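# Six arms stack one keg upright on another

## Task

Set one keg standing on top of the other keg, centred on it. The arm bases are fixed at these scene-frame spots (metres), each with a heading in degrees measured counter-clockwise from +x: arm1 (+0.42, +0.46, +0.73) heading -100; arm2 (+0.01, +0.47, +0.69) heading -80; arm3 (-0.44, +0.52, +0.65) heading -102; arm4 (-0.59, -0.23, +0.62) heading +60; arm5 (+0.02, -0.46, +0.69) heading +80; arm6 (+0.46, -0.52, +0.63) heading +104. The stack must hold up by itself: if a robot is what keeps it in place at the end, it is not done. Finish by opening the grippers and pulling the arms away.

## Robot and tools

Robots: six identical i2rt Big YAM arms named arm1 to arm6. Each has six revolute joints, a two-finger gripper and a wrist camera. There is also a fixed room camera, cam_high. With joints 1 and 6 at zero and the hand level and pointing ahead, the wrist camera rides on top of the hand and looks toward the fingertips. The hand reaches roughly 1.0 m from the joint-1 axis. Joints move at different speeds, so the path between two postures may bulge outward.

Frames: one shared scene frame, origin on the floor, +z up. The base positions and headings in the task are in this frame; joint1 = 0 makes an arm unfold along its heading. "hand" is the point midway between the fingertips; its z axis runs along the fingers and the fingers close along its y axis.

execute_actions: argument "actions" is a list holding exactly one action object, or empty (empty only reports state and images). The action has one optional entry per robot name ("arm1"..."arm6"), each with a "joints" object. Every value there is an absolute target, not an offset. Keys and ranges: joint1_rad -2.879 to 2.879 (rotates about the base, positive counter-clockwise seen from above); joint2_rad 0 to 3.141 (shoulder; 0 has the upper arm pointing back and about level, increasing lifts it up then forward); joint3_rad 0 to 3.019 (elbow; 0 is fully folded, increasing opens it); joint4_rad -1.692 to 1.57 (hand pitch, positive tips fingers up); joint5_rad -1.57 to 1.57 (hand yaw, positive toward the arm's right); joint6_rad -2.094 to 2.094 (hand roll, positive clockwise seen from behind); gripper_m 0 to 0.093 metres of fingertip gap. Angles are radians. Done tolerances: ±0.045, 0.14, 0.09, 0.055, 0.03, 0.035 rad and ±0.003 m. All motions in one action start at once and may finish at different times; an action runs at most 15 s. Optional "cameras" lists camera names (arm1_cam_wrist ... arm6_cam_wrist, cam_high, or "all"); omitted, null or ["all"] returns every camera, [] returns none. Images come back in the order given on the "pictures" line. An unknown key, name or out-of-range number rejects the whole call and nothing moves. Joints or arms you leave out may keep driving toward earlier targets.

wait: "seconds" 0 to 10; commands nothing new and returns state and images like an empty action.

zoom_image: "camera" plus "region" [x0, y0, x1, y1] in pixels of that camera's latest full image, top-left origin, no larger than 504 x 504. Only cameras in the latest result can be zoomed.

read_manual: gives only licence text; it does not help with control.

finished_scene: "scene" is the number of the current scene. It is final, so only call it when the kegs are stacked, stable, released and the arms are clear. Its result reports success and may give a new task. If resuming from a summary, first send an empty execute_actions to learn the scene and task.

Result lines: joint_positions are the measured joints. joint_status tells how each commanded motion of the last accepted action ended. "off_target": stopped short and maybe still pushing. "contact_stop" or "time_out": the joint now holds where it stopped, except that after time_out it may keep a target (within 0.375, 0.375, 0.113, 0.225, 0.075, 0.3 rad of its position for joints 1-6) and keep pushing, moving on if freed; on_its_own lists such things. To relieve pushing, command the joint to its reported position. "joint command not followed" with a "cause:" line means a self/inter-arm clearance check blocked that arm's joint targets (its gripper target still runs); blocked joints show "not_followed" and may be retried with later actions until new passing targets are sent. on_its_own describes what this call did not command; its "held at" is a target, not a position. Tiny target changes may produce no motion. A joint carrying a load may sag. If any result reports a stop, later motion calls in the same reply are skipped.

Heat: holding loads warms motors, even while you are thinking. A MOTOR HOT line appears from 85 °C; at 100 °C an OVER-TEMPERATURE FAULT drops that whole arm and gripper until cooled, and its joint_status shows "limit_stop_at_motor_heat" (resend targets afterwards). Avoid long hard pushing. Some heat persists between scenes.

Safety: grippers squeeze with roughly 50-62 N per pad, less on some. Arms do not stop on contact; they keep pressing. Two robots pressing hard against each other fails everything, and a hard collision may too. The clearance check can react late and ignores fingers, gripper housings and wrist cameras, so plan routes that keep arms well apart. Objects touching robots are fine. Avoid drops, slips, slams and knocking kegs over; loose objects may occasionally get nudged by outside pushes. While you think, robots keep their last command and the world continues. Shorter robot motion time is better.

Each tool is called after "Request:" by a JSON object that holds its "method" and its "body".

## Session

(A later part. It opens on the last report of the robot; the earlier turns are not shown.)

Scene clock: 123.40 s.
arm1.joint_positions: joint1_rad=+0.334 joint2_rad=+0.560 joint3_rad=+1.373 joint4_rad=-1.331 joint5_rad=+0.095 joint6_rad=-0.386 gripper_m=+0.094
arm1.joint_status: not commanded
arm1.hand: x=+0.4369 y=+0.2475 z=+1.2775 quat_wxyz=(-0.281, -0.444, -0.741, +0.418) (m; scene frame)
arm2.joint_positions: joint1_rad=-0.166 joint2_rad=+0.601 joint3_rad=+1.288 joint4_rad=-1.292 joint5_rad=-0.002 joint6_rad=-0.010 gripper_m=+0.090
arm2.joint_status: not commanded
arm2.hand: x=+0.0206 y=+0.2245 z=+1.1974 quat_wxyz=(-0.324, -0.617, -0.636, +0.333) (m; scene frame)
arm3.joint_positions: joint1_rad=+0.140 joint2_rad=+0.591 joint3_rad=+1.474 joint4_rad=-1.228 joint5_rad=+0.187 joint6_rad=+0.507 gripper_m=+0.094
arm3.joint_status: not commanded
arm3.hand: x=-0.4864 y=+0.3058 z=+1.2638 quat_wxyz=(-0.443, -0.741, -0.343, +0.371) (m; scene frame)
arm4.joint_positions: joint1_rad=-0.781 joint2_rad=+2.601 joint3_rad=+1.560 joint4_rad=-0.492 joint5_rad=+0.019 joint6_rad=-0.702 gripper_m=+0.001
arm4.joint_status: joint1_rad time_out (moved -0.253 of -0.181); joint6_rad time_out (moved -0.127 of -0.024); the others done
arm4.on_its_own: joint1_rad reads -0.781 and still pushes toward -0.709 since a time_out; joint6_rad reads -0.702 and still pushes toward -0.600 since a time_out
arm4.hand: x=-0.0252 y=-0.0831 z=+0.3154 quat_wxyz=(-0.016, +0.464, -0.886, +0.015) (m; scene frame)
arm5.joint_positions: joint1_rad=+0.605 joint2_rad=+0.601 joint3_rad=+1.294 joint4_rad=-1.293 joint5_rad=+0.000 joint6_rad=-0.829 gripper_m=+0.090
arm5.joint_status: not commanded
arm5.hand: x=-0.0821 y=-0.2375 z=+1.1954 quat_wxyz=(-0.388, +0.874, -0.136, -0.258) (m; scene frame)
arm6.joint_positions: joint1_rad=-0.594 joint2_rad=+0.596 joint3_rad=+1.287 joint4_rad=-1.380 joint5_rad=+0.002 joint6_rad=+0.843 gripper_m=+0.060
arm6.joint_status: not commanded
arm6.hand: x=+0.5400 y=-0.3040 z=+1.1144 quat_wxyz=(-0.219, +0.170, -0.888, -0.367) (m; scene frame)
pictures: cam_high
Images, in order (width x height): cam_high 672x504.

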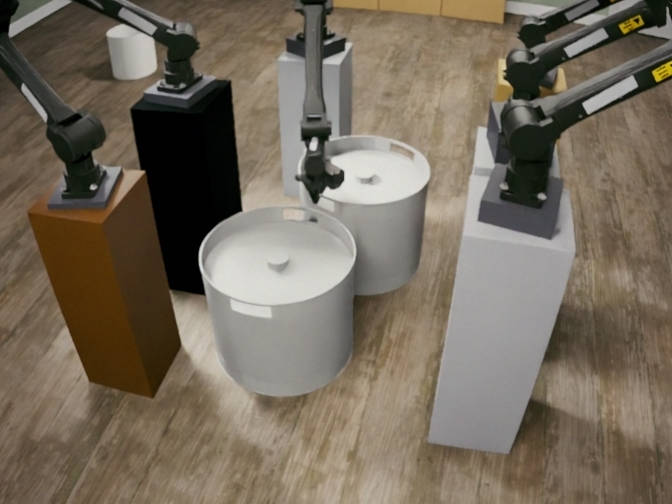

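Request:
{"method": "execute_actions", "body": {"actions": [{"arm4":{"joints":{"gripper_m":0.09,"joint1_rad":-0.78}}}], "cameras": []}}

Request:
{"method": "execute_actions", "body": {"actions": [{"arm4":{"joints":{"joint2_rad":1.6,"joint3_rad":1.3,"joint4_rad":-1.27}}}], "cameras": ["arm4_cam_wrist"]}}

Request:
{"method": "execute_actions", "body": {"actions": [{"arm4":{"joints":{"joint1_rad":0.0,"joint2_rad":0.4,"joint3_rad":1.2,"joint4_rad":-1.4}},"arm1":{"joints":{"joint1_rad":0.147,"joint2_rad":2.395,"joint3_rad":1.068,"joint4_rad":-0.244,"joint5_rad":0,"joint6_rad":-0.813,"gripper_m":0.09}},"arm2":{"joints":{"joint1_rad":0.072,"joint2_rad":2.305,"joint3_rad":1.1,"joint4_rad":-0.355,"joint5_rad":0,"joint6_rad":1.03}},"arm5":{"joints":{"joint1_rad":-0.304,"joint2_rad":2.264,"joint3_rad":0.447,"joint4_rad":0.246,"joint5_rad":0,"joint6_rad":-1.264}},"arm6":{"joints":{"joint1_rad":-0.045,"joint2_rad":1.988,"joint3_rad":0.482,"joint4_rad":-0.065,"joint5_rad":0,"joint6_rad":0.984,"gripper_m":0.09}}}], "cameras": ["cam_high","arm1_cam_wrist","arm2_cam_wrist","arm5_cam_wrist","arm6_cam_wrist"]}}

Scene clock: 124.87 s.
arm1.joint_positions: joint1_rad=+0.334 joint2_rad=+0.560 joint3_rad=+1.373 joint4_rad=-1.331 joint5_rad=+0.095 joint6_rad=-0.386 gripper_m=+0.094
arm1.joint_status: not commanded
arm1.hand: x=+0.4369 y=+0.2475 z=+1.2775 quat_wxyz=(-0.281, -0.444, -0.741, +0.418) (m; scene frame)
arm2.joint_positions: joint1_rad=-0.166 joint2_rad=+0.601 joint3_rad=+1.288 joint4_rad=-1.292 joint5_rad=-0.002 joint6_rad=-0.010 gripper_m=+0.090
arm2.joint_status: not commanded
arm2.hand: x=+0.0206 y=+0.2245 z=+1.1974 quat_wxyz=(-0.324, -0.617, -0.636, +0.333) (m; scene frame)
arm3.joint_positions: joint1_rad=+0.140 joint2_rad=+0.591 joint3_rad=+1.474 joint4_rad=-1.228 joint5_rad=+0.187 joint6_rad=+0.507 gripper_m=+0.094
arm3.joint_status: not commanded
arm3.hand: x=-0.4864 y=+0.3058 z=+1.2638 quat_wxyz=(-0.443, -0.741, -0.343, +0.371) (m; scene frame)
arm4.joint_positions: joint1_rad=-0.772 joint2_rad=+2.560 joint3_rad=+1.534 joint4_rad=-0.535 joint5_rad=+0.002 joint6_rad=-0.608 gripper_m=+0.090
arm4.joint_status: all done
arm4.on_its_own: joint6_rad moved +0.094 to your old target -0.600
arm4.hand: x=-0.0349 y=-0.0774 z=+0.3323 quat_wxyz=(-0.004, +0.426, -0.905, +0.004) (m; scene frame)
arm5.joint_positions: joint1_rad=+0.605 joint2_rad=+0.601 joint3_rad=+1.294 joint4_rad=-1.293 joint5_rad=+0.000 joint6_rad=-0.829 gripper_m=+0.090
arm5.joint_status: not commanded
arm5.hand: x=-0.0821 y=-0.2375 z=+1.1954 quat_wxyz=(-0.388, +0.874, -0.136, -0.258) (m; scene frame)
arm6.joint_positions: joint1_rad=-0.594 joint2_rad=+0.596 joint3_rad=+1.287 joint4_rad=-1.380 joint5_rad=+0.002 joint6_rad=+0.843 gripper_m=+0.060
arm6.joint_status: not commanded
arm6.hand: x=+0.5400 y=-0.3040 z=+1.1144 quat_wxyz=(-0.219, +0.170, -0.888, -0.367) (m; scene frame)
pictures: none
No camera images: the call's "cameras" was empty. Leave "cameras" out to get every camera's image.

Scene clock: 126.50 s.
arm1.joint_positions: joint1_rad=+0.334 joint2_rad=+0.560 joint3_rad=+1.373 joint4_rad=-1.331 joint5_rad=+0.095 joint6_rad=-0.386 gripper_m=+0.094
arm1.joint_status: not commanded
arm1.hand: x=+0.4369 y=+0.2475 z=+1.2775 quat_wxyz=(-0.281, -0.444, -0.741, +0.418) (m; scene frame)
arm2.joint_positions: joint1_rad=-0.166 joint2_rad=+0.601 joint3_rad=+1.288 joint4_rad=-1.292 joint5_rad=-0.002 joint6_rad=-0.010 gripper_m=+0.090
arm2.joint_status: not commanded
arm2.hand: x=+0.0206 y=+0.2245 z=+1.1974 quat_wxyz=(-0.324, -0.617, -0.636, +0.333) (m; scene frame)
arm3.joint_positions: joint1_rad=+0.140 joint2_rad=+0.591 joint3_rad=+1.474 joint4_rad=-1.228 joint5_rad=+0.187 joint6_rad=+0.507 gripper_m=+0.094
arm3.joint_status: not commanded
arm3.hand: x=-0.4864 y=+0.3058 z=+1.2638 quat_wxyz=(-0.443, -0.741, -0.343, +0.371) (m; scene frame)
arm4.joint_positions: joint1_rad=-0.778 joint2_rad=+1.584 joint3_rad=+1.290 joint4_rad=-1.259 joint5_rad=+0.003 joint6_rad=-0.607 gripper_m=+0.090
arm4.joint_status: all done
arm4.hand: x=-0.1414 y=-0.1082 z=+0.7751 quat_wxyz=(-0.008, +0.423, -0.906, +0.005) (m; scene frame)
arm5.joint_positions: joint1_rad=+0.605 joint2_rad=+0.601 joint3_rad=+1.294 joint4_rad=-1.293 joint5_rad=+0.000 joint6_rad=-0.829 gripper_m=+0.090
arm5.joint_status: not commanded
arm5.hand: x=-0.0821 y=-0.2375 z=+1.1954 quat_wxyz=(-0.388, +0.874, -0.136, -0.258) (m; scene frame)
arm6.joint_positions: joint1_rad=-0.594 joint2_rad=+0.596 joint3_rad=+1.287 joint4_rad=-1.380 joint5_rad=+0.002 joint6_rad=+0.843 gripper_m=+0.060
arm6.joint_status: not commanded
arm6.hand: x=+0.5400 y=-0.3040 z=+1.1144 quat_wxyz=(-0.219, +0.170, -0.888, -0.367) (m; scene frame)
pictures: arm4_cam_wrist
Images, in order (width x height): arm4_cam_wrist 672x504.

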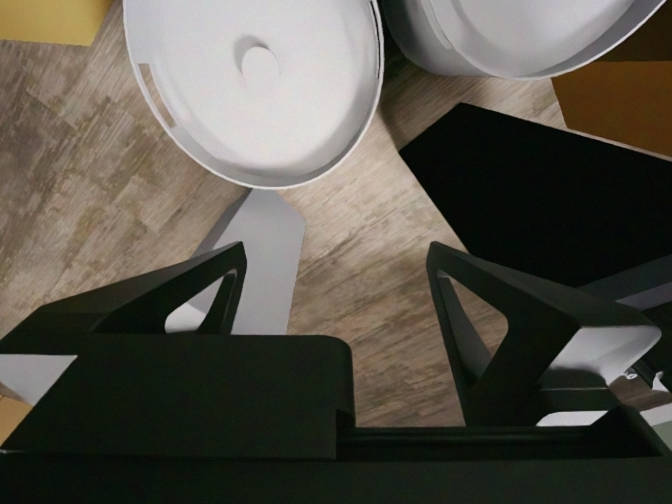

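Scene clock: 128.57 s.
arm1.joint_positions: joint1_rad=+0.153 joint2_rad=+2.411 joint3_rad=+1.061 joint4_rad=-0.253 joint5_rad=+0.003 joint6_rad=-0.802 gripper_m=+0.090
arm1.joint_status: all done
arm1.hand: x=+0.4109 y=+0.0351 z=+0.4465 quat_wxyz=(+0.007, -0.384, -0.923, -0.015) (m; scene frame)
arm2.joint_positions: joint1_rad=+0.083 joint2_rad=+2.323 joint3_rad=+1.084 joint4_rad=-0.351 joint5_rad=-0.003 joint6_rad=+1.020 gripper_m=+0.090
arm2.joint_status: all done
arm2.hand: x=+0.1217 y=+0.0351 z=+0.4462 quat_wxyz=(+0.012, -0.919, -0.394, +0.005) (m; scene frame)
arm3.joint_positions: joint1_rad=+0.140 joint2_rad=+0.591 joint3_rad=+1.474 joint4_rad=-1.228 joint5_rad=+0.187 joint6_rad=+0.507 gripper_m=+0.094
arm3.joint_status: not commanded
arm3.hand: x=-0.4864 y=+0.3058 z=+1.2638 quat_wxyz=(-0.443, -0.741, -0.343, +0.371) (m; scene frame)
arm4.joint_positions: joint1_rad=-0.010 joint2_rad=+0.403 joint3_rad=+1.190 joint4_rad=-1.388 joint5_rad=-0.001 joint6_rad=-0.606 gripper_m=+0.090
arm4.joint_status: all done
arm4.hand: x=-0.5019 y=-0.0800 z=+1.0959 quat_wxyz=(-0.454, +0.648, -0.603, -0.098) (m; scene frame)
arm5.joint_positions: joint1_rad=-0.297 joint2_rad=+2.253 joint3_rad=+0.442 joint4_rad=+0.236 joint5_rad=+0.002 joint6_rad=-1.248 gripper_m=+0.090
arm5.joint_status: all done
arm5.hand: x=+0.1208 y=-0.2630 z=+0.4545 quat_wxyz=(+0.002, +0.923, -0.386, +0.001) (m; scene frame)
arm6.joint_positions: joint1_rad=-0.043 joint2_rad=+1.984 joint3_rad=+0.479 joint4_rad=-0.084 joint5_rad=+0.001 joint6_rad=+0.975 gripper_m=+0.090
arm6.joint_status: all done
arm6.hand: x=+0.4083 y=-0.2681 z=+0.4511 quat_wxyz=(+0.002, +0.389, -0.921, +0.008) (m; scene frame)
pictures: arm1_cam_wrist, arm2_cam_wrist, arm5_cam_wrist, arm6_cam_wrist, cam_high
Images, in order (width x height): arm1_cam_wrist 672x504, arm2_cam_wrist 672x504, arm5_cam_wrist 672x504, arm6_cam_wrist 672x504, cam_high 672x504.

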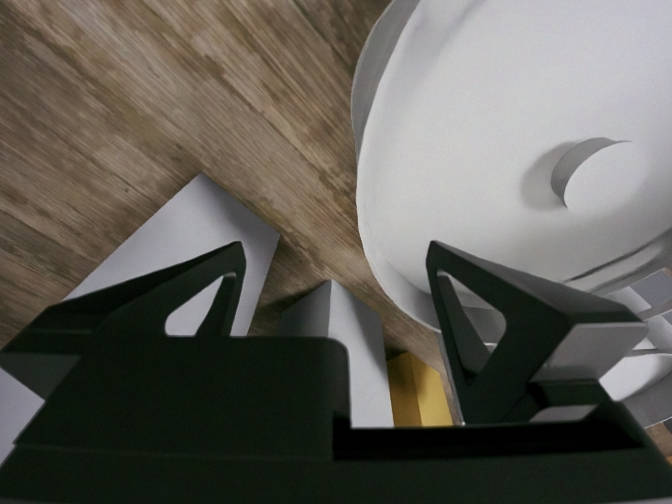

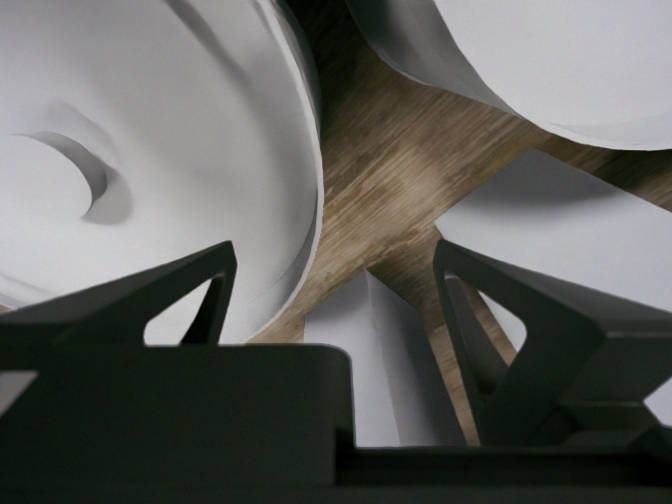

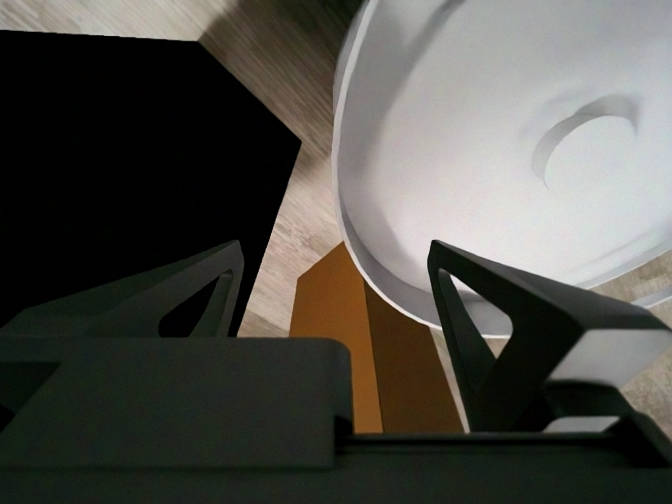

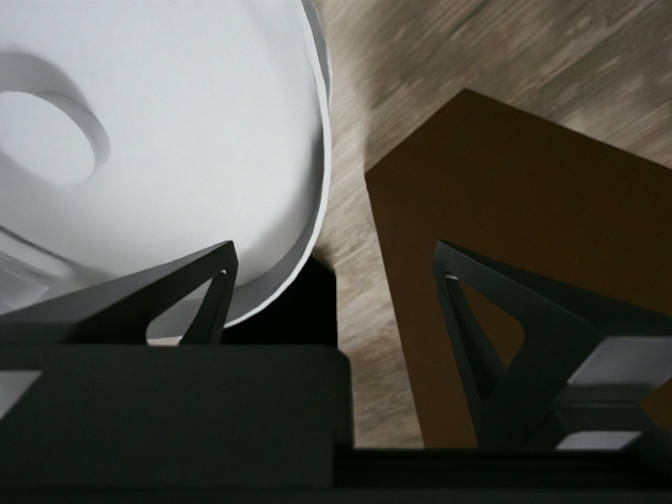

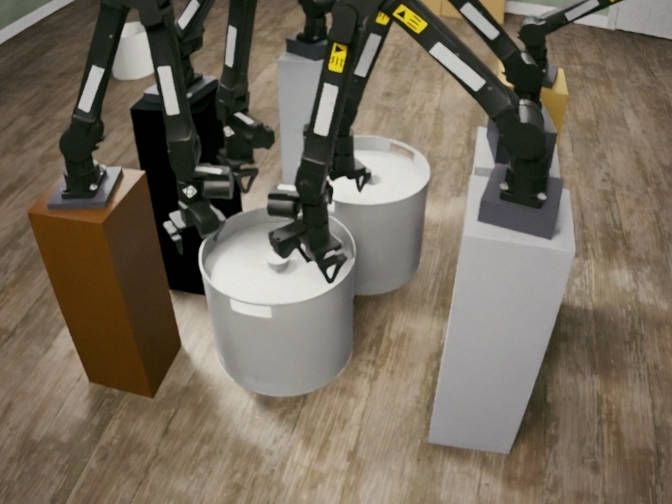

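Request:
{"method": "execute_actions", "body": {"actions": [{"arm1":{"joints":{"joint2_rad":2.568,"joint3_rad":1.17,"joint4_rad":-0.15}},"arm2":{"joints":{"joint2_rad":2.477,"joint3_rad":1.18,"joint4_rad":-0.25}},"arm5":{"joints":{"joint2_rad":2.539,"joint3_rad":0.569,"joint4_rad":0.4}},"arm6":{"joints":{"joint2_rad":2.272,"joint3_rad":0.555,"joint4_rad":0.155}}}], "cameras": []}}

Request:
{"method": "execute_actions", "body": {"actions": [{"arm1":{"joints":{"joint2_rad":2.752,"joint3_rad":1.3,"joint4_rad":-0.097}},"arm2":{"joints":{"joint2_rad":2.657,"joint3_rad":1.292,"joint4_rad":-0.185}},"arm5":{"joints":{"joint2_rad":2.766,"joint3_rad":0.719,"joint4_rad":0.476}},"arm6":{"joints":{"joint2_rad":2.524,"joint3_rad":0.67,"joint4_rad":0.29}}}], "cameras": []}}

Request:
{"method": "execute_actions", "body": {"actions": [{"arm1":{"joints":{"gripper_m":0}},"arm2":{"joints":{"gripper_m":0}},"arm5":{"joints":{"gripper_m":0}},"arm6":{"joints":{"gripper_m":0}}}], "cameras": ["cam_high"]}}

Scene clock: 130.27 s.
arm1.joint_positions: joint1_rad=+0.153 joint2_rad=+2.583 joint3_rad=+1.166 joint4_rad=-0.153 joint5_rad=+0.003 joint6_rad=-0.802 gripper_m=+0.090
arm1.joint_status: all done
arm1.hand: x=+0.4107 y=+0.0229 z=+0.3823 quat_wxyz=(+0.001, -0.384, -0.923, +0.000) (m; scene frame)
arm2.joint_positions: joint1_rad=+0.083 joint2_rad=+2.495 joint3_rad=+1.177 joint4_rad=-0.259 joint5_rad=-0.002 joint6_rad=+1.021 gripper_m=+0.090
arm2.joint_status: all done
arm2.hand: x=+0.1229 y=+0.0263 z=+0.3811 quat_wxyz=(+0.006, -0.919, -0.394, +0.006) (m; scene frame)
arm3.joint_positions: joint1_rad=+0.140 joint2_rad=+0.591 joint3_rad=+1.474 joint4_rad=-1.228 joint5_rad=+0.187 joint6_rad=+0.507 gripper_m=+0.094
arm3.joint_status: not commanded
arm3.hand: x=-0.4864 y=+0.3058 z=+1.2638 quat_wxyz=(-0.443, -0.741, -0.343, +0.371) (m; scene frame)
arm4.joint_positions: joint1_rad=-0.010 joint2_rad=+0.403 joint3_rad=+1.190 joint4_rad=-1.388 joint5_rad=-0.001 joint6_rad=-0.606 gripper_m=+0.090
arm4.joint_status: not commanded
arm4.hand: x=-0.5019 y=-0.0800 z=+1.0959 quat_wxyz=(-0.454, +0.648, -0.603, -0.098) (m; scene frame)
arm5.joint_positions: joint1_rad=-0.297 joint2_rad=+2.535 joint3_rad=+0.576 joint4_rad=+0.393 joint5_rad=+0.002 joint6_rad=-1.249 gripper_m=+0.090
arm5.joint_status: all done
arm5.hand: x=+0.1240 y=-0.2568 z=+0.3809 quat_wxyz=(-0.002, +0.923, -0.385, +0.001) (m; scene frame)
arm6.joint_positions: joint1_rad=-0.043 joint2_rad=+2.275 joint3_rad=+0.555 joint4_rad=+0.136 joint5_rad=+0.001 joint6_rad=+0.975 gripper_m=+0.090
arm6.joint_status: all done
arm6.hand: x=+0.4077 y=-0.2659 z=+0.3795 quat_wxyz=(+0.001, +0.389, -0.921, +0.005) (m; scene frame)
pictures: none
No camera images: the call's "cameras" was empty. Leave "cameras" out to get every camera's image.

Scene clock: 131.23 s.
arm1.joint_positions: joint1_rad=+0.153 joint2_rad=+2.763 joint3_rad=+1.297 joint4_rad=-0.097 joint5_rad=+0.003 joint6_rad=-0.805 gripper_m=+0.090
arm1.joint_status: all done
arm1.hand: x=+0.4107 y=+0.0197 z=+0.3138 quat_wxyz=(-0.001, -0.383, -0.924, +0.004) (m; scene frame)
arm2.joint_positions: joint1_rad=+0.082 joint2_rad=+2.672 joint3_rad=+1.289 joint4_rad=-0.191 joint5_rad=-0.002 joint6_rad=+1.023 gripper_m=+0.090
arm2.joint_status: all done
arm2.hand: x=+0.1220 y=+0.0249 z=+0.3125 quat_wxyz=(+0.005, -0.920, -0.393, +0.006) (m; scene frame)
arm3.joint_positions: joint1_rad=+0.140 joint2_rad=+0.591 joint3_rad=+1.474 joint4_rad=-1.228 joint5_rad=+0.187 joint6_rad=+0.507 gripper_m=+0.094
arm3.joint_status: not commanded
arm3.hand: x=-0.4864 y=+0.3058 z=+1.2638 quat_wxyz=(-0.443, -0.741, -0.343, +0.371) (m; scene frame)
arm4.joint_positions: joint1_rad=-0.010 joint2_rad=+0.403 joint3_rad=+1.190 joint4_rad=-1.388 joint5_rad=-0.001 joint6_rad=-0.606 gripper_m=+0.090
arm4.joint_status: not commanded
arm4.hand: x=-0.5019 y=-0.0800 z=+1.0959 quat_wxyz=(-0.454, +0.648, -0.603, -0.098) (m; scene frame)
arm5.joint_positions: joint1_rad=-0.297 joint2_rad=+2.758 joint3_rad=+0.719 joint4_rad=+0.473 joint5_rad=+0.002 joint6_rad=-1.249 gripper_m=+0.090
arm5.joint_status: all done
arm5.hand: x=+0.1234 y=-0.2581 z=+0.3122 quat_wxyz=(-0.002, +0.923, -0.385, +0.001) (m; scene frame)
arm6.joint_positions: joint1_rad=-0.044 joint2_rad=+2.516 joint3_rad=+0.674 joint4_rad=+0.281 joint5_rad=-0.001 joint6_rad=+0.979 gripper_m=+0.090
arm6.joint_status: all done
arm6.hand: x=+0.4054 y=-0.2566 z=+0.3112 quat_wxyz=(+0.000, +0.387, -0.922, -0.006) (m; scene frame)
pictures: none
No camera images: the call's "cameras" was empty. Leave "cameras" out to get every camera's image.

Scene clock: 132.17 s.
arm1.joint_positions: joint1_rad=+0.142 joint2_rad=+2.763 joint3_rad=+1.304 joint4_rad=-0.095 joint5_rad=-0.004 joint6_rad=-0.760 gripper_m=+0.002
arm1.joint_status: all done
arm1.hand: x=+0.4072 y=+0.0148 z=+0.3143 quat_wxyz=(-0.006, -0.408, -0.913, +0.007) (m; scene frame)
arm2.joint_positions: joint1_rad=+0.082 joint2_rad=+2.672 joint3_rad=+1.289 joint4_rad=-0.187 joint5_rad=-0.005 joint6_rad=+0.971 gripper_m=+0.002
arm2.joint_status: all done
arm2.hand: x=+0.1227 y=+0.0240 z=+0.3125 quat_wxyz=(+0.002, -0.909, -0.417, +0.005) (m; scene frame)
arm3.joint_positions: joint1_rad=+0.140 joint2_rad=+0.591 joint3_rad=+1.474 joint4_rad=-1.228 joint5_rad=+0.187 joint6_rad=+0.507 gripper_m=+0.094
arm3.joint_status: not commanded
arm3.hand: x=-0.4864 y=+0.3058 z=+1.2638 quat_wxyz=(-0.443, -0.741, -0.343, +0.371) (m; scene frame)
arm4.joint_positions: joint1_rad=-0.010 joint2_rad=+0.403 joint3_rad=+1.190 joint4_rad=-1.388 joint5_rad=-0.001 joint6_rad=-0.606 gripper_m=+0.090
arm4.joint_status: not commanded
arm4.hand: x=-0.5019 y=-0.0800 z=+1.0959 quat_wxyz=(-0.454, +0.648, -0.603, -0.098) (m; scene frame)
arm5.joint_positions: joint1_rad=-0.297 joint2_rad=+2.760 joint3_rad=+0.718 joint4_rad=+0.468 joint5_rad=-0.001 joint6_rad=-1.276 gripper_m=+0.002
arm5.joint_status: all done
arm5.hand: x=+0.1217 y=-0.2601 z=+0.3121 quat_wxyz=(+0.002, +0.928, -0.373, -0.001) (m; scene frame)
arm6.joint_positions: joint1_rad=-0.044 joint2_rad=+2.518 joint3_rad=+0.671 joint4_rad=+0.281 joint5_rad=+0.006 joint6_rad=+1.017 gripper_m=+0.002
arm6.joint_status: all done
arm6.hand: x=+0.4074 y=-0.2593 z=+0.3110 quat_wxyz=(-0.003, +0.369, -0.929, -0.002) (m; scene frame)
pictures: cam_high
Images, in order (width x height): cam_high 672x504.

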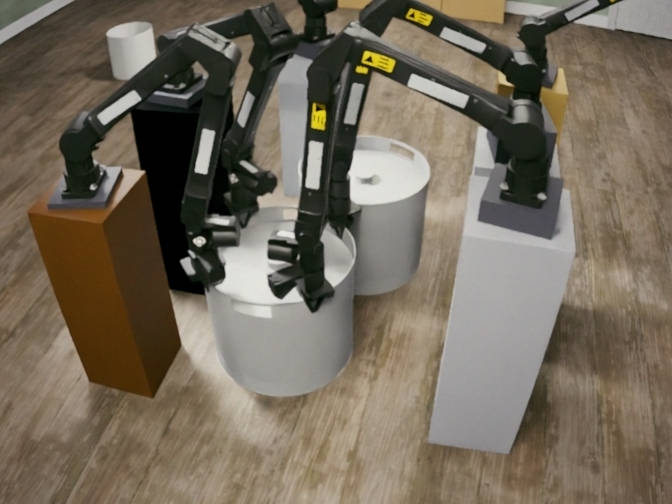

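Request:
{"method": "execute_actions", "body": {"actions": [{"arm1":{"joints":{"joint2_rad":2.50,"joint3_rad":1.21,"joint4_rad":-0.165}},"arm2":{"joints":{"joint2_rad":2.41,"joint3_rad":1.21,"joint4_rad":-0.258}},"arm5":{"joints":{"joint2_rad":2.49,"joint3_rad":0.59,"joint4_rad":0.391}},"arm6":{"joints":{"joint2_rad":2.225,"joint3_rad":0.59,"joint4_rad":0.132}}}], "cameras": ["cam_high"]}}

Request:
{"method": "execute_actions", "body": {"actions": [{"arm1":{"joints":{"joint2_rad":2.315,"joint3_rad":1.115,"joint4_rad":-0.251}},"arm2":{"joints":{"joint2_rad":2.227,"joint3_rad":1.135,"joint4_rad":-0.36}},"arm5":{"joints":{"joint2_rad":2.22,"joint3_rad":0.47,"joint4_rad":0.236}},"arm6":{"joints":{"joint2_rad":1.945,"joint3_rad":0.515,"joint4_rad":-0.077}}}], "cameras": ["cam_high"]}}

Scene clock: 134.13 s.
arm1.joint_positions: joint1_rad=+0.143 joint2_rad=+2.612 joint3_rad=+1.193 joint4_rad=-0.160 joint5_rad=-0.006 joint6_rad=-0.764 gripper_m=+0.002
arm1.joint_status: all done
arm1.hand: x=+0.4077 y=+0.0217 z=+0.3720 quat_wxyz=(-0.002, -0.406, -0.914, -0.005) (m; scene frame)
arm2.joint_positions: joint1_rad=+0.082 joint2_rad=+2.523 joint3_rad=+1.184 joint4_rad=-0.234 joint5_rad=-0.012 joint6_rad=+0.961 gripper_m=+0.002
arm2.joint_status: all done
arm2.hand: x=+0.1236 y=+0.0287 z=+0.3697 quat_wxyz=(+0.003, -0.907, -0.421, +0.001) (m; scene frame)
arm3.joint_positions: joint1_rad=+0.140 joint2_rad=+0.591 joint3_rad=+1.474 joint4_rad=-1.228 joint5_rad=+0.187 joint6_rad=+0.507 gripper_m=+0.094
arm3.joint_status: not commanded
arm3.hand: x=-0.4864 y=+0.3058 z=+1.2638 quat_wxyz=(-0.443, -0.741, -0.343, +0.371) (m; scene frame)
arm4.joint_positions: joint1_rad=-0.010 joint2_rad=+0.403 joint3_rad=+1.190 joint4_rad=-1.388 joint5_rad=-0.001 joint6_rad=-0.606 gripper_m=+0.090
arm4.joint_status: not commanded
arm4.hand: x=-0.5019 y=-0.0800 z=+1.0959 quat_wxyz=(-0.454, +0.648, -0.603, -0.098) (m; scene frame)
arm5.joint_positions: joint1_rad=-0.297 joint2_rad=+2.576 joint3_rad=+0.617 joint4_rad=+0.381 joint5_rad=-0.004 joint6_rad=-1.283 gripper_m=+0.002
arm5.joint_status: all done
arm5.hand: x=+0.1245 y=-0.2532 z=+0.3664 quat_wxyz=(+0.003, +0.929, -0.369, -0.002) (m; scene frame)
arm6.joint_positions: joint1_rad=-0.056 joint2_rad=+2.318 joint3_rad=+0.604 joint4_rad=+0.141 joint5_rad=+0.014 joint6_rad=+0.998 gripper_m=+0.002
arm6.joint_status: all done
arm6.hand: x=+0.4104 y=-0.2503 z=+0.3662 quat_wxyz=(-0.006, +0.373, -0.928, +0.002) (m; scene frame)
pictures: cam_high
Images, in order (width x height): cam_high 672x504.

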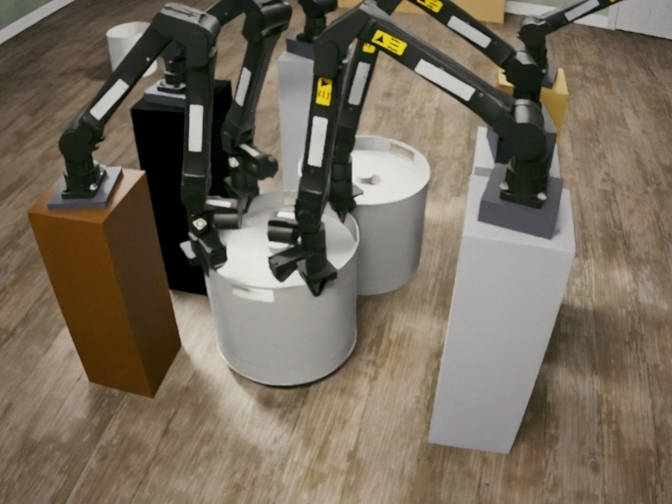

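Scene clock: 135.17 s.
arm1.joint_positions: joint1_rad=+0.145 joint2_rad=+2.418 joint3_rad=+1.094 joint4_rad=-0.243 joint5_rad=-0.004 joint6_rad=-0.759 gripper_m=+0.002
arm1.joint_status: all done
arm1.hand: x=+0.4083 y=+0.0157 z=+0.4462 quat_wxyz=(-0.003, -0.407, -0.913, +0.001) (m; scene frame)
arm2.joint_positions: joint1_rad=+0.081 joint2_rad=+2.333 joint3_rad=+1.103 joint4_rad=-0.332 joint5_rad=-0.006 joint6_rad=+0.963 gripper_m=+0.002
arm2.joint_status: all done
arm2.hand: x=+0.1243 y=+0.0232 z=+0.4440 quat_wxyz=(-0.001, -0.908, -0.419, +0.005) (m; scene frame)
arm3.joint_positions: joint1_rad=+0.140 joint2_rad=+0.591 joint3_rad=+1.474 joint4_rad=-1.228 joint5_rad=+0.187 joint6_rad=+0.507 gripper_m=+0.094
arm3.joint_status: not commanded
arm3.hand: x=-0.4864 y=+0.3058 z=+1.2638 quat_wxyz=(-0.443, -0.741, -0.343, +0.371) (m; scene frame)
arm4.joint_positions: joint1_rad=-0.010 joint2_rad=+0.403 joint3_rad=+1.190 joint4_rad=-1.388 joint5_rad=-0.001 joint6_rad=-0.606 gripper_m=+0.090
arm4.joint_status: not commanded
arm4.hand: x=-0.5019 y=-0.0800 z=+1.0959 quat_wxyz=(-0.454, +0.648, -0.603, -0.098) (m; scene frame)
arm5.joint_positions: joint1_rad=-0.299 joint2_rad=+2.291 joint3_rad=+0.474 joint4_rad=+0.228 joint5_rad=+0.005 joint6_rad=-1.283 gripper_m=+0.002
arm5.joint_status: all done
arm5.hand: x=+0.1236 y=-0.2600 z=+0.4438 quat_wxyz=(+0.009, +0.929, -0.371, +0.002) (m; scene frame)
arm6.joint_positions: joint1_rad=-0.054 joint2_rad=+2.021 joint3_rad=+0.507 joint4_rad=-0.065 joint5_rad=+0.008 joint6_rad=+1.004 gripper_m=+0.002
arm6.joint_status: all done
arm6.hand: x=+0.4099 y=-0.2568 z=+0.4426 quat_wxyz=(-0.003, +0.371, -0.928, +0.004) (m; scene frame)
pictures: cam_high
Images, in order (width x height): cam_high 672x504.

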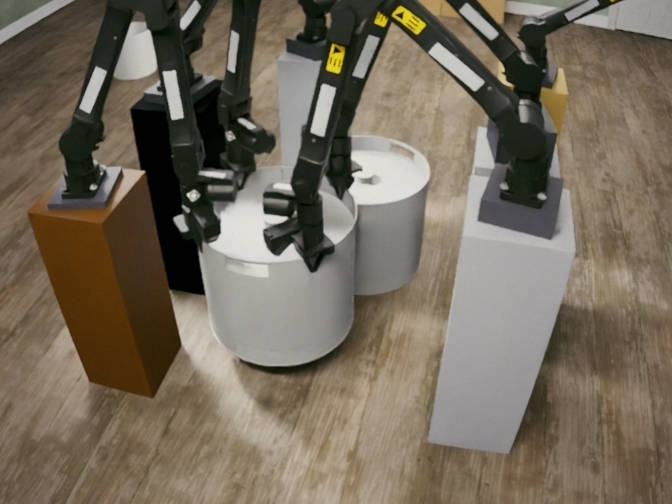

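Request:
{"method": "execute_actions", "body": {"actions": [{"arm1":{"joints":{"joint2_rad":2.085,"joint3_rad":1.04,"joint4_rad":-0.391}},"arm2":{"joints":{"joint2_rad":2.008,"joint3_rad":1.09,"joint4_rad":-0.511}},"arm5":{"joints":{"joint2_rad":1.82,"joint3_rad":0.385,"joint4_rad":-0.058}},"arm6":{"joints":{"joint2_rad":1.59,"joint3_rad":0.505,"joint4_rad":-0.388}}}], "cameras": []}}

Request:
{"method": "execute_actions", "body": {"actions": [{"arm1":{"joints":{"joint2_rad":1.885,"joint3_rad":1.02,"joint4_rad":-0.566}},"arm2":{"joints":{"joint2_rad":1.825,"joint3_rad":1.095,"joint4_rad":-0.691}},"arm5":{"joints":{"joint2_rad":1.435,"joint3_rad":0.40,"joint4_rad":-0.445}},"arm6":{"joints":{"joint2_rad":1.31,"joint3_rad":0.57,"joint4_rad":-0.722}}}], "cameras": []}}

Request:
{"method": "execute_actions", "body": {"actions": [{"arm1":{"joints":{"joint2_rad":1.71,"joint3_rad":1.05,"joint4_rad":-0.766}},"arm2":{"joints":{"joint2_rad":1.675,"joint3_rad":1.145,"joint4_rad":-0.89}},"arm5":{"joints":{"joint2_rad":1.13,"joint3_rad":0.495,"joint4_rad":-0.827}},"arm6":{"joints":{"joint2_rad":1.115,"joint3_rad":0.69,"joint4_rad":-1.026}}}], "cameras": []}}

Request:
{"method": "execute_actions", "body": {"actions": [{"arm1":{"joints":{"joint2_rad":1.57,"joint3_rad":1.125,"joint4_rad":-0.977}},"arm2":{"joints":{"joint2_rad":1.56,"joint3_rad":1.24,"joint4_rad":-1.096}},"arm5":{"joints":{"joint2_rad":0.95,"joint3_rad":0.64,"joint4_rad":-1.144}},"arm6":{"joints":{"joint2_rad":1.01,"joint3_rad":0.85,"joint4_rad":-1.287}}}], "cameras": ["cam_high"]}}

Scene clock: 136.93 s.
arm1.joint_positions: joint1_rad=+0.146 joint2_rad=+2.189 joint3_rad=+1.010 joint4_rad=-0.381 joint5_rad=-0.003 joint6_rad=-0.759 gripper_m=+0.002
arm1.joint_status: all done
arm1.hand: x=+0.4082 y=+0.0153 z=+0.5329 quat_wxyz=(-0.004, -0.407, -0.913, +0.004) (m; scene frame)
arm2.joint_positions: joint1_rad=+0.078 joint2_rad=+2.115 joint3_rad=+1.046 joint4_rad=-0.490 joint5_rad=-0.004 joint6_rad=+0.963 gripper_m=+0.002
arm2.joint_status: all done
arm2.hand: x=+0.1242 y=+0.0223 z=+0.5311 quat_wxyz=(-0.003, -0.908, -0.418, +0.007) (m; scene frame)
arm3.joint_positions: joint1_rad=+0.140 joint2_rad=+0.591 joint3_rad=+1.474 joint4_rad=-1.228 joint5_rad=+0.187 joint6_rad=+0.507 gripper_m=+0.094
arm3.joint_status: not commanded
arm3.hand: x=-0.4864 y=+0.3058 z=+1.2638 quat_wxyz=(-0.443, -0.741, -0.343, +0.371) (m; scene frame)
arm4.joint_positions: joint1_rad=-0.010 joint2_rad=+0.403 joint3_rad=+1.190 joint4_rad=-1.388 joint5_rad=-0.001 joint6_rad=-0.606 gripper_m=+0.090
arm4.joint_status: not commanded
arm4.hand: x=-0.5019 y=-0.0800 z=+1.0959 quat_wxyz=(-0.454, +0.648, -0.603, -0.098) (m; scene frame)
arm5.joint_positions: joint1_rad=-0.299 joint2_rad=+1.897 joint3_rad=+0.377 joint4_rad=-0.062 joint5_rad=+0.004 joint6_rad=-1.283 gripper_m=+0.002
arm5.joint_status: all done
arm5.hand: x=+0.1231 y=-0.2607 z=+0.5299 quat_wxyz=(+0.006, +0.929, -0.371, +0.002) (m; scene frame)
arm6.joint_positions: joint1_rad=-0.053 joint2_rad=+1.664 joint3_rad=+0.474 joint4_rad=-0.377 joint5_rad=+0.003 joint6_rad=+1.009 gripper_m=+0.002
arm6.joint_status: all done
arm6.hand: x=+0.4091 y=-0.2572 z=+0.5288 quat_wxyz=(-0.001, +0.369, -0.929, -0.003) (m; scene frame)
pictures: none
No camera images: the call's "cameras" was empty. Leave "cameras" out to get every camera's image.

Scene clock: 138.00 s.
arm1.joint_positions: joint1_rad=+0.148 joint2_rad=+1.992 joint3_rad=+0.986 joint4_rad=-0.546 joint5_rad=-0.004 joint6_rad=-0.754 gripper_m=+0.002
arm1.joint_status: all done
arm1.hand: x=+0.4092 y=+0.0124 z=+0.6122 quat_wxyz=(-0.006, -0.408, -0.913, +0.008) (m; scene frame)
arm2.joint_positions: joint1_rad=+0.078 joint2_rad=+1.932 joint3_rad=+1.046 joint4_rad=-0.671 joint5_rad=-0.001 joint6_rad=+0.970 gripper_m=+0.002
arm2.joint_status: all done
arm2.hand: x=+0.1252 y=+0.0206 z=+0.6115 quat_wxyz=(-0.004, -0.910, -0.415, +0.008) (m; scene frame)
arm3.joint_positions: joint1_rad=+0.140 joint2_rad=+0.591 joint3_rad=+1.474 joint4_rad=-1.228 joint5_rad=+0.187 joint6_rad=+0.507 gripper_m=+0.094
arm3.joint_status: not commanded
arm3.hand: x=-0.4864 y=+0.3058 z=+1.2638 quat_wxyz=(-0.443, -0.741, -0.343, +0.371) (m; scene frame)
arm4.joint_positions: joint1_rad=-0.010 joint2_rad=+0.403 joint3_rad=+1.190 joint4_rad=-1.388 joint5_rad=-0.001 joint6_rad=-0.606 gripper_m=+0.090
arm4.joint_status: not commanded
arm4.hand: x=-0.5019 y=-0.0800 z=+1.0959 quat_wxyz=(-0.454, +0.648, -0.603, -0.098) (m; scene frame)
arm5.joint_positions: joint1_rad=-0.300 joint2_rad=+1.513 joint3_rad=+0.369 joint4_rad=-0.436 joint5_rad=+0.004 joint6_rad=-1.276 gripper_m=+0.002
arm5.joint_status: all done
arm5.hand: x=+0.1226 y=-0.2616 z=+0.6088 quat_wxyz=(+0.005, +0.927, -0.374, +0.002) (m; scene frame)
arm6.joint_positions: joint1_rad=-0.050 joint2_rad=+1.365 joint3_rad=+0.499 joint4_rad=-0.683 joint5_rad=-0.003 joint6_rad=+1.021 gripper_m=+0.002
arm6.joint_status: all done
arm6.hand: x=+0.4080 y=-0.2612 z=+0.6063 quat_wxyz=(+0.000, +0.365, -0.931, -0.012) (m; scene frame)
pictures: none
No camera images: the call's "cameras" was empty. Leave "cameras" out to get every camera's image.

Scene clock: 139.07 s.
arm1.joint_positions: joint1_rad=+0.145 joint2_rad=+1.809 joint3_rad=+0.990 joint4_rad=-0.726 joint5_rad=+0.000 joint6_rad=-0.752 gripper_m=+0.002
arm1.joint_status: all done
arm1.hand: x=+0.4072 y=+0.0157 z=+0.6898 quat_wxyz=(-0.006, -0.411, -0.912, +0.012) (m; scene frame)
arm2.joint_positions: joint1_rad=+0.076 joint2_rad=+1.775 joint3_rad=+1.073 joint4_rad=-0.846 joint5_rad=+0.012 joint6_rad=+0.969 gripper_m=+0.002
arm2.joint_status: all done
arm2.hand: x=+0.1230 y=+0.0217 z=+0.6877 quat_wxyz=(-0.007, -0.910, -0.414, +0.015) (m; scene frame)
arm3.joint_positions: joint1_rad=+0.140 joint2_rad=+0.591 joint3_rad=+1.474 joint4_rad=-1.228 joint5_rad=+0.187 joint6_rad=+0.507 gripper_m=+0.094
arm3.joint_status: not commanded
arm3.hand: x=-0.4864 y=+0.3058 z=+1.2638 quat_wxyz=(-0.443, -0.741, -0.343, +0.371) (m; scene frame)
arm4.joint_positions: joint1_rad=-0.010 joint2_rad=+0.403 joint3_rad=+1.190 joint4_rad=-1.388 joint5_rad=-0.001 joint6_rad=-0.606 gripper_m=+0.090
arm4.joint_status: not commanded
arm4.hand: x=-0.5019 y=-0.0800 z=+1.0959 quat_wxyz=(-0.454, +0.648, -0.603, -0.098) (m; scene frame)
arm5.joint_positions: joint1_rad=-0.300 joint2_rad=+1.205 joint3_rad=+0.422 joint4_rad=-0.777 joint5_rad=-0.002 joint6_rad=-1.278 gripper_m=+0.002
arm5.joint_status: all done
arm5.hand: x=+0.1217 y=-0.2612 z=+0.6831 quat_wxyz=(-0.006, +0.928, -0.373, +0.000) (m; scene frame)
arm6.joint_positions: joint1_rad=-0.047 joint2_rad=+1.172 joint3_rad=+0.602 joint4_rad=-0.972 joint5_rad=-0.002 joint6_rad=+1.020 gripper_m=+0.002
arm6.joint_status: all done
arm6.hand: x=+0.4072 y=-0.2595 z=+0.6820 quat_wxyz=(-0.001, +0.367, -0.930, -0.015) (m; scene frame)
pictures: none
No camera images: the call's "cameras" was empty. Leave "cameras" out to get every camera's image.

Scene clock: 141.33 s.
arm1.joint_positions: joint1_rad=+0.144 joint2_rad=+1.676 joint3_rad=+1.047 joint4_rad=-0.920 joint5_rad=+0.001 joint6_rad=-0.754 gripper_m=+0.002
arm1.joint_status: joint4_rad off_target (ended at -0.920, target -0.977); the others done
arm1.hand: x=+0.4067 y=+0.0169 z=+0.7618 quat_wxyz=(-0.004, -0.410, -0.912, +0.010) (m; scene frame)
arm2.joint_positions: joint1_rad=+0.073 joint2_rad=+1.666 joint3_rad=+1.149 joint4_rad=-1.035 joint5_rad=+0.013 joint6_rad=+0.965 gripper_m=+0.002
arm2.joint_status: joint3_rad time_out (moved +0.076 of +0.167); joint4_rad time_out (moved -0.189 of -0.250); the others done
arm2.on_its_own: joint3_rad reads +1.149 and still pushes toward +1.240 since a time_out; joint4_rad reads -1.035 and still pushes toward -1.096 since a time_out
arm2.hand: x=+0.1226 y=+0.0214 z=+0.7592 quat_wxyz=(-0.005, -0.910, -0.415, +0.016) (m; scene frame)
arm3.joint_positions: joint1_rad=+0.140 joint2_rad=+0.591 joint3_rad=+1.474 joint4_rad=-1.228 joint5_rad=+0.187 joint6_rad=+0.507 gripper_m=+0.094
arm3.joint_status: not commanded
arm3.hand: x=-0.4864 y=+0.3058 z=+1.2638 quat_wxyz=(-0.443, -0.741, -0.343, +0.371) (m; scene frame)
arm4.joint_positions: joint1_rad=-0.010 joint2_rad=+0.403 joint3_rad=+1.190 joint4_rad=-1.388 joint5_rad=-0.001 joint6_rad=-0.606 gripper_m=+0.090
arm4.joint_status: not commanded
arm4.hand: x=-0.5019 y=-0.0800 z=+1.0959 quat_wxyz=(-0.454, +0.648, -0.603, -0.098) (m; scene frame)
arm5.joint_positions: joint1_rad=-0.301 joint2_rad=+1.024 joint3_rad=+0.538 joint4_rad=-1.073 joint5_rad=-0.004 joint6_rad=-1.279 gripper_m=+0.002
arm5.joint_status: joint3_rad time_out (moved +0.116 of +0.218); joint4_rad time_out (moved -0.296 of -0.367); the others done
arm5.on_its_own: joint3_rad reads +0.538 and still pushes toward +0.640 since a time_out; joint4_rad reads -1.073 and still pushes toward -1.144 since a time_out
arm5.hand: x=+0.1215 y=-0.2610 z=+0.7548 quat_wxyz=(-0.006, +0.928, -0.373, -0.002) (m; scene frame)
arm6.joint_positions: joint1_rad=-0.043 joint2_rad=+1.070 joint3_rad=+0.739 joint4_rad=-1.219 joint5_rad=+0.001 joint6_rad=+1.022 gripper_m=+0.002
arm6.joint_status: joint3_rad time_out (moved +0.137 of +0.248); joint4_rad time_out (moved -0.247 of -0.315); the others done
arm6.on_its_own: joint3_rad reads +0.739 and still pushes toward +0.850 since a time_out; joint4_rad reads -1.219 and still pushes toward -1.287 since a time_out
arm6.hand: x=+0.4068 y=-0.2595 z=+0.7535 quat_wxyz=(-0.002, +0.368, -0.930, -0.011) (m; scene frame)
pictures: cam_high
Images, in order (width x height): cam_high 672x504.

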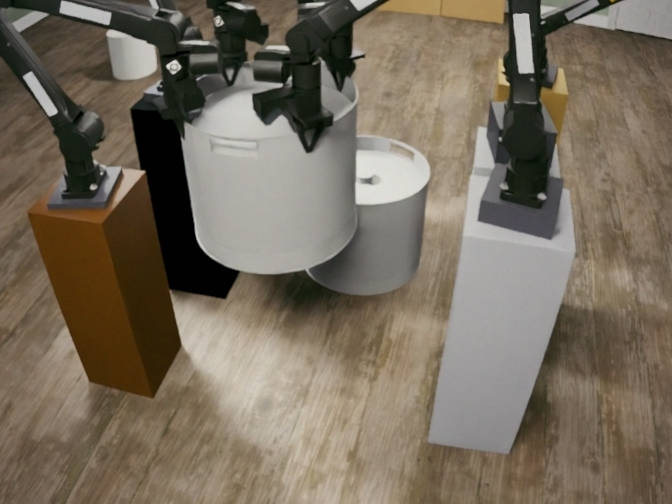

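Request:
{"method": "execute_actions", "body": {"actions": [{"arm1":{"joints":{"joint1_rad":-0.131,"joint2_rad":1.555,"joint3_rad":1.09,"joint4_rad":-0.913,"joint6_rad":-1.035}},"arm2":{"joints":{"joint1_rad":-0.185,"joint2_rad":1.462,"joint3_rad":1.096,"joint4_rad":-1.014,"joint6_rad":0.711}},"arm5":{"joints":{"joint1_rad":0.234,"joint2_rad":0.998,"joint3_rad":0.648,"joint4_rad":-1.058,"joint6_rad":-0.747}},"arm6":{"joints":{"joint1_rad":0.276,"joint2_rad":1.21,"joint3_rad":1.0,"joint4_rad":-1.18,"joint6_rad":1.339}},"arm3":{"joints":{"joint1_rad":-0.9}},"arm4":{"joints":{"joint1_rad":1.0}}}], "cameras": []}}

Request:
{"method": "execute_actions", "body": {"actions": [{"arm1":{"joints":{"joint1_rad":-0.407,"joint2_rad":1.593,"joint3_rad":1.146,"joint4_rad":-0.928,"joint6_rad":-1.31}},"arm2":{"joints":{"joint1_rad":-0.482,"joint2_rad":1.428,"joint3_rad":1.055,"joint4_rad":-1.009,"joint6_rad":0.415}},"arm5":{"joints":{"joint1_rad":0.628,"joint2_rad":1.182,"joint3_rad":0.792,"joint4_rad":-1.007,"joint6_rad":-0.353}},"arm6":{"joints":{"joint1_rad":0.473,"joint2_rad":1.437,"joint3_rad":1.25,"joint4_rad":-1.187,"joint6_rad":1.537}}}], "cameras": []}}

Request:
{"method": "execute_actions", "body": {"actions": [{"arm1":{"joints":{"joint1_rad":-0.644,"joint2_rad":1.693,"joint3_rad":1.30,"joint4_rad":-0.974,"joint6_rad":-1.55}},"arm2":{"joints":{"joint1_rad":-0.775,"joint2_rad":1.475,"joint3_rad":1.114,"joint4_rad":-1.018,"joint6_rad":0.122}},"arm5":{"joints":{"joint1_rad":0.861,"joint2_rad":1.407,"joint3_rad":1.03,"joint4_rad":-1.005,"joint6_rad":-0.12}},"arm6":{"joints":{"joint1_rad":0.595,"joint2_rad":1.68,"joint3_rad":1.585,"joint4_rad":-1.263,"joint6_rad":1.659}}}], "cameras": []}}

Request:
{"method": "execute_actions", "body": {"actions": [{"arm1":{"joints":{"joint1_rad":-0.833,"joint2_rad":1.842,"joint3_rad":1.55,"joint4_rad":-1.063,"joint6_rad":-1.74}},"arm2":{"joints":{"joint1_rad":-1.021,"joint2_rad":1.591,"joint3_rad":1.273,"joint4_rad":-1.053,"joint6_rad":-0.125}},"arm5":{"joints":{"joint1_rad":1.004,"joint2_rad":1.635,"joint3_rad":1.34,"joint4_rad":-1.072,"joint6_rad":0.023}},"arm6":{"joints":{"joint1_rad":0.677,"joint2_rad":1.958,"joint3_rad":2.04,"joint4_rad":-1.423,"joint6_rad":1.741}}}], "cameras": ["cam_high"]}}

Scene clock: 145.60 s.
arm1.joint_positions: joint1_rad=-0.135 joint2_rad=+1.669 joint3_rad=+1.004 joint4_rad=-0.887 joint5_rad=+0.003 joint6_rad=-1.038 gripper_m=+0.002
arm1.joint_status: all done
arm1.hand: x=+0.2883 y=+0.0491 z=+0.7510 quat_wxyz=(+0.000, -0.408, -0.913, +0.009) (m; scene frame)
arm2.joint_positions: joint1_rad=-0.187 joint2_rad=+1.592 joint3_rad=+1.030 joint4_rad=-0.995 joint5_rad=+0.006 joint6_rad=+0.686 gripper_m=+0.002
arm2.joint_status: all done
arm2.hand: x=+0.0053 y=+0.0455 z=+0.7530 quat_wxyz=(-0.002, -0.906, -0.424, +0.013) (m; scene frame)
arm3.joint_positions: joint1_rad=-0.890 joint2_rad=+0.591 joint3_rad=+1.474 joint4_rad=-1.228 joint5_rad=+0.187 joint6_rad=+0.507 gripper_m=+0.094
arm3.joint_status: all done
arm3.hand: x=-0.6472 y=+0.4492 z=+1.2638 quat_wxyz=(-0.203, -0.814, +0.066, +0.541) (m; scene frame)
arm4.joint_positions: joint1_rad=+0.991 joint2_rad=+0.403 joint3_rad=+1.190 joint4_rad=-1.388 joint5_rad=-0.001 joint6_rad=-0.606 gripper_m=+0.090
arm4.joint_status: all done
arm4.hand: x=-0.6673 y=-0.0738 z=+1.0958 quat_wxyz=(-0.350, +0.858, -0.220, -0.305) (m; scene frame)
arm5.joint_positions: joint1_rad=+0.216 joint2_rad=+1.055 joint3_rad=+0.538 joint4_rad=-1.052 joint5_rad=-0.012 joint6_rad=-0.777 gripper_m=+0.002
arm5.joint_status: joint3_rad time_out (moved +0.000 of +0.110); the others done
arm5.on_its_own: joint3_rad reads +0.538 and still pushes toward +0.648 since a time_out
arm5.hand: x=+0.0086 y=-0.2338 z=+0.7486 quat_wxyz=(+0.002, +0.930, -0.366, -0.006) (m; scene frame)
arm6.joint_positions: joint1_rad=+0.272 joint2_rad=+1.290 joint3_rad=+0.882 joint4_rad=-1.142 joint5_rad=+0.002 joint6_rad=+1.327 gripper_m=+0.002
arm6.joint_status: joint3_rad time_out (moved +0.143 of +0.261); the others done
arm6.on_its_own: joint3_rad reads +0.882 and still pushes toward +0.994 since a time_out
arm6.hand: x=+0.2931 y=-0.2266 z=+0.7438 quat_wxyz=(+0.001, +0.372, -0.928, -0.011) (m; scene frame)
pictures: none
No camera images: the call's "cameras" was empty. Leave "cameras" out to get every camera's image.

not run: a stop came earlier in this reply.

not run: a stop came earlier in this reply.

not run: a stop came earlier in this reply.

Request:
{"method": "execute_actions", "body": {"actions": [{"arm1":{"joints":{"joint1_rad":-0.407,"joint2_rad":1.593,"joint3_rad":1.146,"joint4_rad":-0.928,"joint6_rad":-1.31}},"arm2":{"joints":{"joint1_rad":-0.482,"joint2_rad":1.428,"joint3_rad":1.055,"joint4_rad":-1.009,"joint6_rad":0.415}},"arm5":{"joints":{"joint1_rad":0.628,"joint2_rad":1.182,"joint3_rad":0.792,"joint4_rad":-1.007,"joint6_rad":-0.353}},"arm6":{"joints":{"joint1_rad":0.473,"joint2_rad":1.437,"joint3_rad":1.25,"joint4_rad":-1.187,"joint6_rad":1.537}}}], "cameras": []}}

Request:
{"method": "execute_actions", "body": {"actions": [{"arm1":{"joints":{"joint1_rad":-0.644,"joint2_rad":1.693,"joint3_rad":1.30,"joint4_rad":-0.974,"joint6_rad":-1.55}},"arm2":{"joints":{"joint1_rad":-0.775,"joint2_rad":1.475,"joint3_rad":1.114,"joint4_rad":-1.018,"joint6_rad":0.122}},"arm5":{"joints":{"joint1_rad":0.861,"joint2_rad":1.407,"joint3_rad":1.03,"joint4_rad":-1.005,"joint6_rad":-0.12}},"arm6":{"joints":{"joint1_rad":0.595,"joint2_rad":1.68,"joint3_rad":1.585,"joint4_rad":-1.263,"joint6_rad":1.659}}}], "cameras": []}}

Request:
{"method": "execute_actions", "body": {"actions": [{"arm1":{"joints":{"joint1_rad":-0.833,"joint2_rad":1.842,"joint3_rad":1.55,"joint4_rad":-1.063,"joint6_rad":-1.74}},"arm2":{"joints":{"joint1_rad":-1.021,"joint2_rad":1.591,"joint3_rad":1.273,"joint4_rad":-1.053,"joint6_rad":-0.125}},"arm5":{"joints":{"joint1_rad":1.004,"joint2_rad":1.635,"joint3_rad":1.34,"joint4_rad":-1.072,"joint6_rad":0.023}},"arm6":{"joints":{"joint1_rad":0.677,"joint2_rad":1.958,"joint3_rad":2.04,"joint4_rad":-1.423,"joint6_rad":1.741}}}], "cameras": ["cam_high"]}}

Scene clock: 148.40 s.
arm1.joint_positions: joint1_rad=-0.409 joint2_rad=+1.702 joint3_rad=+1.043 joint4_rad=-0.889 joint5_rad=-0.002 joint6_rad=-1.305 gripper_m=+0.002
arm1.joint_status: joint3_rad time_out (moved +0.040 of +0.142); the others done
arm1.on_its_own: joint3_rad reads +1.043 and still pushes toward +1.146 since a time_out
arm1.hand: x=+0.1744 y=+0.0874 z=+0.7492 quat_wxyz=(+0.000, -0.411, -0.911, +0.011) (m; scene frame)
arm2.joint_positions: joint1_rad=-0.476 joint2_rad=+1.555 joint3_rad=+0.974 joint4_rad=-0.980 joint5_rad=+0.000 joint6_rad=+0.403 gripper_m=+0.002
arm2.joint_status: all done
arm2.hand: x=-0.1088 y=+0.0826 z=+0.7510 quat_wxyz=(+0.000, -0.907, -0.421, +0.011) (m; scene frame)
arm3.joint_positions: joint1_rad=-0.890 joint2_rad=+0.591 joint3_rad=+1.474 joint4_rad=-1.228 joint5_rad=+0.187 joint6_rad=+0.507 gripper_m=+0.094
arm3.joint_status: not commanded
arm3.hand: x=-0.6472 y=+0.4492 z=+1.2638 quat_wxyz=(-0.203, -0.814, +0.066, +0.541) (m; scene frame)
arm4.joint_positions: joint1_rad=+0.991 joint2_rad=+0.403 joint3_rad=+1.190 joint4_rad=-1.388 joint5_rad=-0.001 joint6_rad=-0.606 gripper_m=+0.090
arm4.joint_status: not commanded
arm4.hand: x=-0.6673 y=-0.0738 z=+1.0958 quat_wxyz=(-0.350, +0.858, -0.220, -0.305) (m; scene frame)
arm5.joint_positions: joint1_rad=+0.621 joint2_rad=+1.251 joint3_rad=+0.676 joint4_rad=-0.981 joint5_rad=-0.011 joint6_rad=-0.365 gripper_m=+0.002
arm5.joint_status: joint3_rad time_out (moved +0.138 of +0.254); the others done
arm5.on_its_own: joint3_rad reads +0.676 and still pushes toward +0.788 since a time_out
arm5.hand: x=-0.1075 y=-0.1981 z=+0.7474 quat_wxyz=(-0.001, +0.929, -0.370, -0.009) (m; scene frame)
arm6.joint_positions: joint1_rad=+0.465 joint2_rad=+1.542 joint3_rad=+1.140 joint4_rad=-1.149 joint5_rad=+0.006 joint6_rad=+1.529 gripper_m=+0.002
arm6.joint_status: joint3_rad time_out (moved +0.258 of +0.368); the others done
arm6.on_its_own: joint3_rad reads +1.140 and still pushes toward +1.250 since a time_out
arm6.hand: x=+0.1768 y=-0.1898 z=+0.7441 quat_wxyz=(+0.001, +0.368, -0.930, -0.011) (m; scene frame)
pictures: none
No camera images: the call's "cameras" was empty. Leave "cameras" out to get every camera's image.

not run: a stop came earlier in this reply.

not run: a stop came earlier in this reply.

Request:
{"method": "execute_actions", "body": {"actions": [{"arm1":{"joints":{"joint1_rad":-0.644,"joint2_rad":1.693,"joint3_rad":1.30,"joint4_rad":-0.974,"joint6_rad":-1.55}},"arm2":{"joints":{"joint1_rad":-0.775,"joint2_rad":1.475,"joint3_rad":1.114,"joint4_rad":-1.018,"joint6_rad":0.122}},"arm5":{"joints":{"joint1_rad":0.861,"joint2_rad":1.407,"joint3_rad":1.03,"joint4_rad":-1.005,"joint6_rad":-0.12}},"arm6":{"joints":{"joint1_rad":0.595,"joint2_rad":1.68,"joint3_rad":1.585,"joint4_rad":-1.263,"joint6_rad":1.659}}}], "cameras": []}}

Request:
{"method": "execute_actions", "body": {"actions": [{"arm1":{"joints":{"joint1_rad":-0.833,"joint2_rad":1.842,"joint3_rad":1.55,"joint4_rad":-1.063,"joint6_rad":-1.74}},"arm2":{"joints":{"joint1_rad":-1.021,"joint2_rad":1.591,"joint3_rad":1.273,"joint4_rad":-1.053,"joint6_rad":-0.125}},"arm5":{"joints":{"joint1_rad":1.004,"joint2_rad":1.635,"joint3_rad":1.34,"joint4_rad":-1.072,"joint6_rad":0.023}},"arm6":{"joints":{"joint1_rad":0.677,"joint2_rad":1.958,"joint3_rad":2.04,"joint4_rad":-1.423,"joint6_rad":1.741}}}], "cameras": ["cam_high"]}}

Scene clock: 151.17 s.
arm1.joint_positions: joint1_rad=-0.644 joint2_rad=+1.809 joint3_rad=+1.184 joint4_rad=-0.935 joint5_rad=-0.004 joint6_rad=-1.531 gripper_m=+0.002
arm1.joint_status: joint3_rad time_out (moved +0.141 of +0.257); the others done
arm1.on_its_own: joint3_rad reads +1.184 and still pushes toward +1.296 since a time_out
arm1.hand: x=+0.0632 y=+0.1250 z=+0.7449 quat_wxyz=(+0.000, -0.415, -0.910, +0.005) (m; scene frame)
arm2.joint_positions: joint1_rad=-0.761 joint2_rad=+1.604 joint3_rad=+1.007 joint4_rad=-0.969 joint5_rad=-0.006 joint6_rad=+0.126 gripper_m=+0.002
arm2.joint_status: joint3_rad time_out (moved +0.033 of +0.140); the others done
arm2.on_its_own: joint3_rad reads +1.007 and still pushes toward +1.114 since a time_out
arm2.hand: x=-0.2203 y=+0.1197 z=+0.7444 quat_wxyz=(-0.001, -0.909, -0.417, +0.008) (m; scene frame)
arm3.joint_positions: joint1_rad=-0.890 joint2_rad=+0.591 joint3_rad=+1.474 joint4_rad=-1.228 joint5_rad=+0.187 joint6_rad=+0.507 gripper_m=+0.094
arm3.joint_status: not commanded
arm3.hand: x=-0.6472 y=+0.4492 z=+1.2638 quat_wxyz=(-0.203, -0.814, +0.066, +0.541) (m; scene frame)
arm4.joint_positions: joint1_rad=+0.991 joint2_rad=+0.403 joint3_rad=+1.190 joint4_rad=-1.388 joint5_rad=-0.001 joint6_rad=-0.606 gripper_m=+0.090
arm4.joint_status: not commanded
arm4.hand: x=-0.6673 y=-0.0738 z=+1.0958 quat_wxyz=(-0.350, +0.858, -0.220, -0.305) (m; scene frame)
arm5.joint_positions: joint1_rad=+0.850 joint2_rad=+1.511 joint3_rad=+0.921 joint4_rad=-0.982 joint5_rad=-0.008 joint6_rad=-0.125 gripper_m=+0.002
arm5.joint_status: joint3_rad time_out (moved +0.246 of +0.354); the others done
arm5.on_its_own: joint3_rad reads +0.921 and still pushes toward +1.030 since a time_out
arm5.hand: x=-0.2215 y=-0.1612 z=+0.7442 quat_wxyz=(+0.004, +0.927, -0.375, -0.002) (m; scene frame)
arm6.joint_positions: joint1_rad=+0.580 joint2_rad=+1.804 joint3_rad=+1.475 joint4_rad=-1.228 joint5_rad=+0.007 joint6_rad=+1.655 gripper_m=+0.002
arm6.joint_status: joint3_rad time_out (moved +0.335 of +0.445); the others done
arm6.on_its_own: joint3_rad reads +1.475 and still pushes toward +1.585 since a time_out
arm6.hand: x=+0.0635 y=-0.1534 z=+0.7425 quat_wxyz=(+0.000, +0.363, -0.932, -0.008) (m; scene frame)
pictures: none
No camera images: the call's "cameras" was empty. Leave "cameras" out to get every camera's image.

not run: a stop came earlier in this reply.


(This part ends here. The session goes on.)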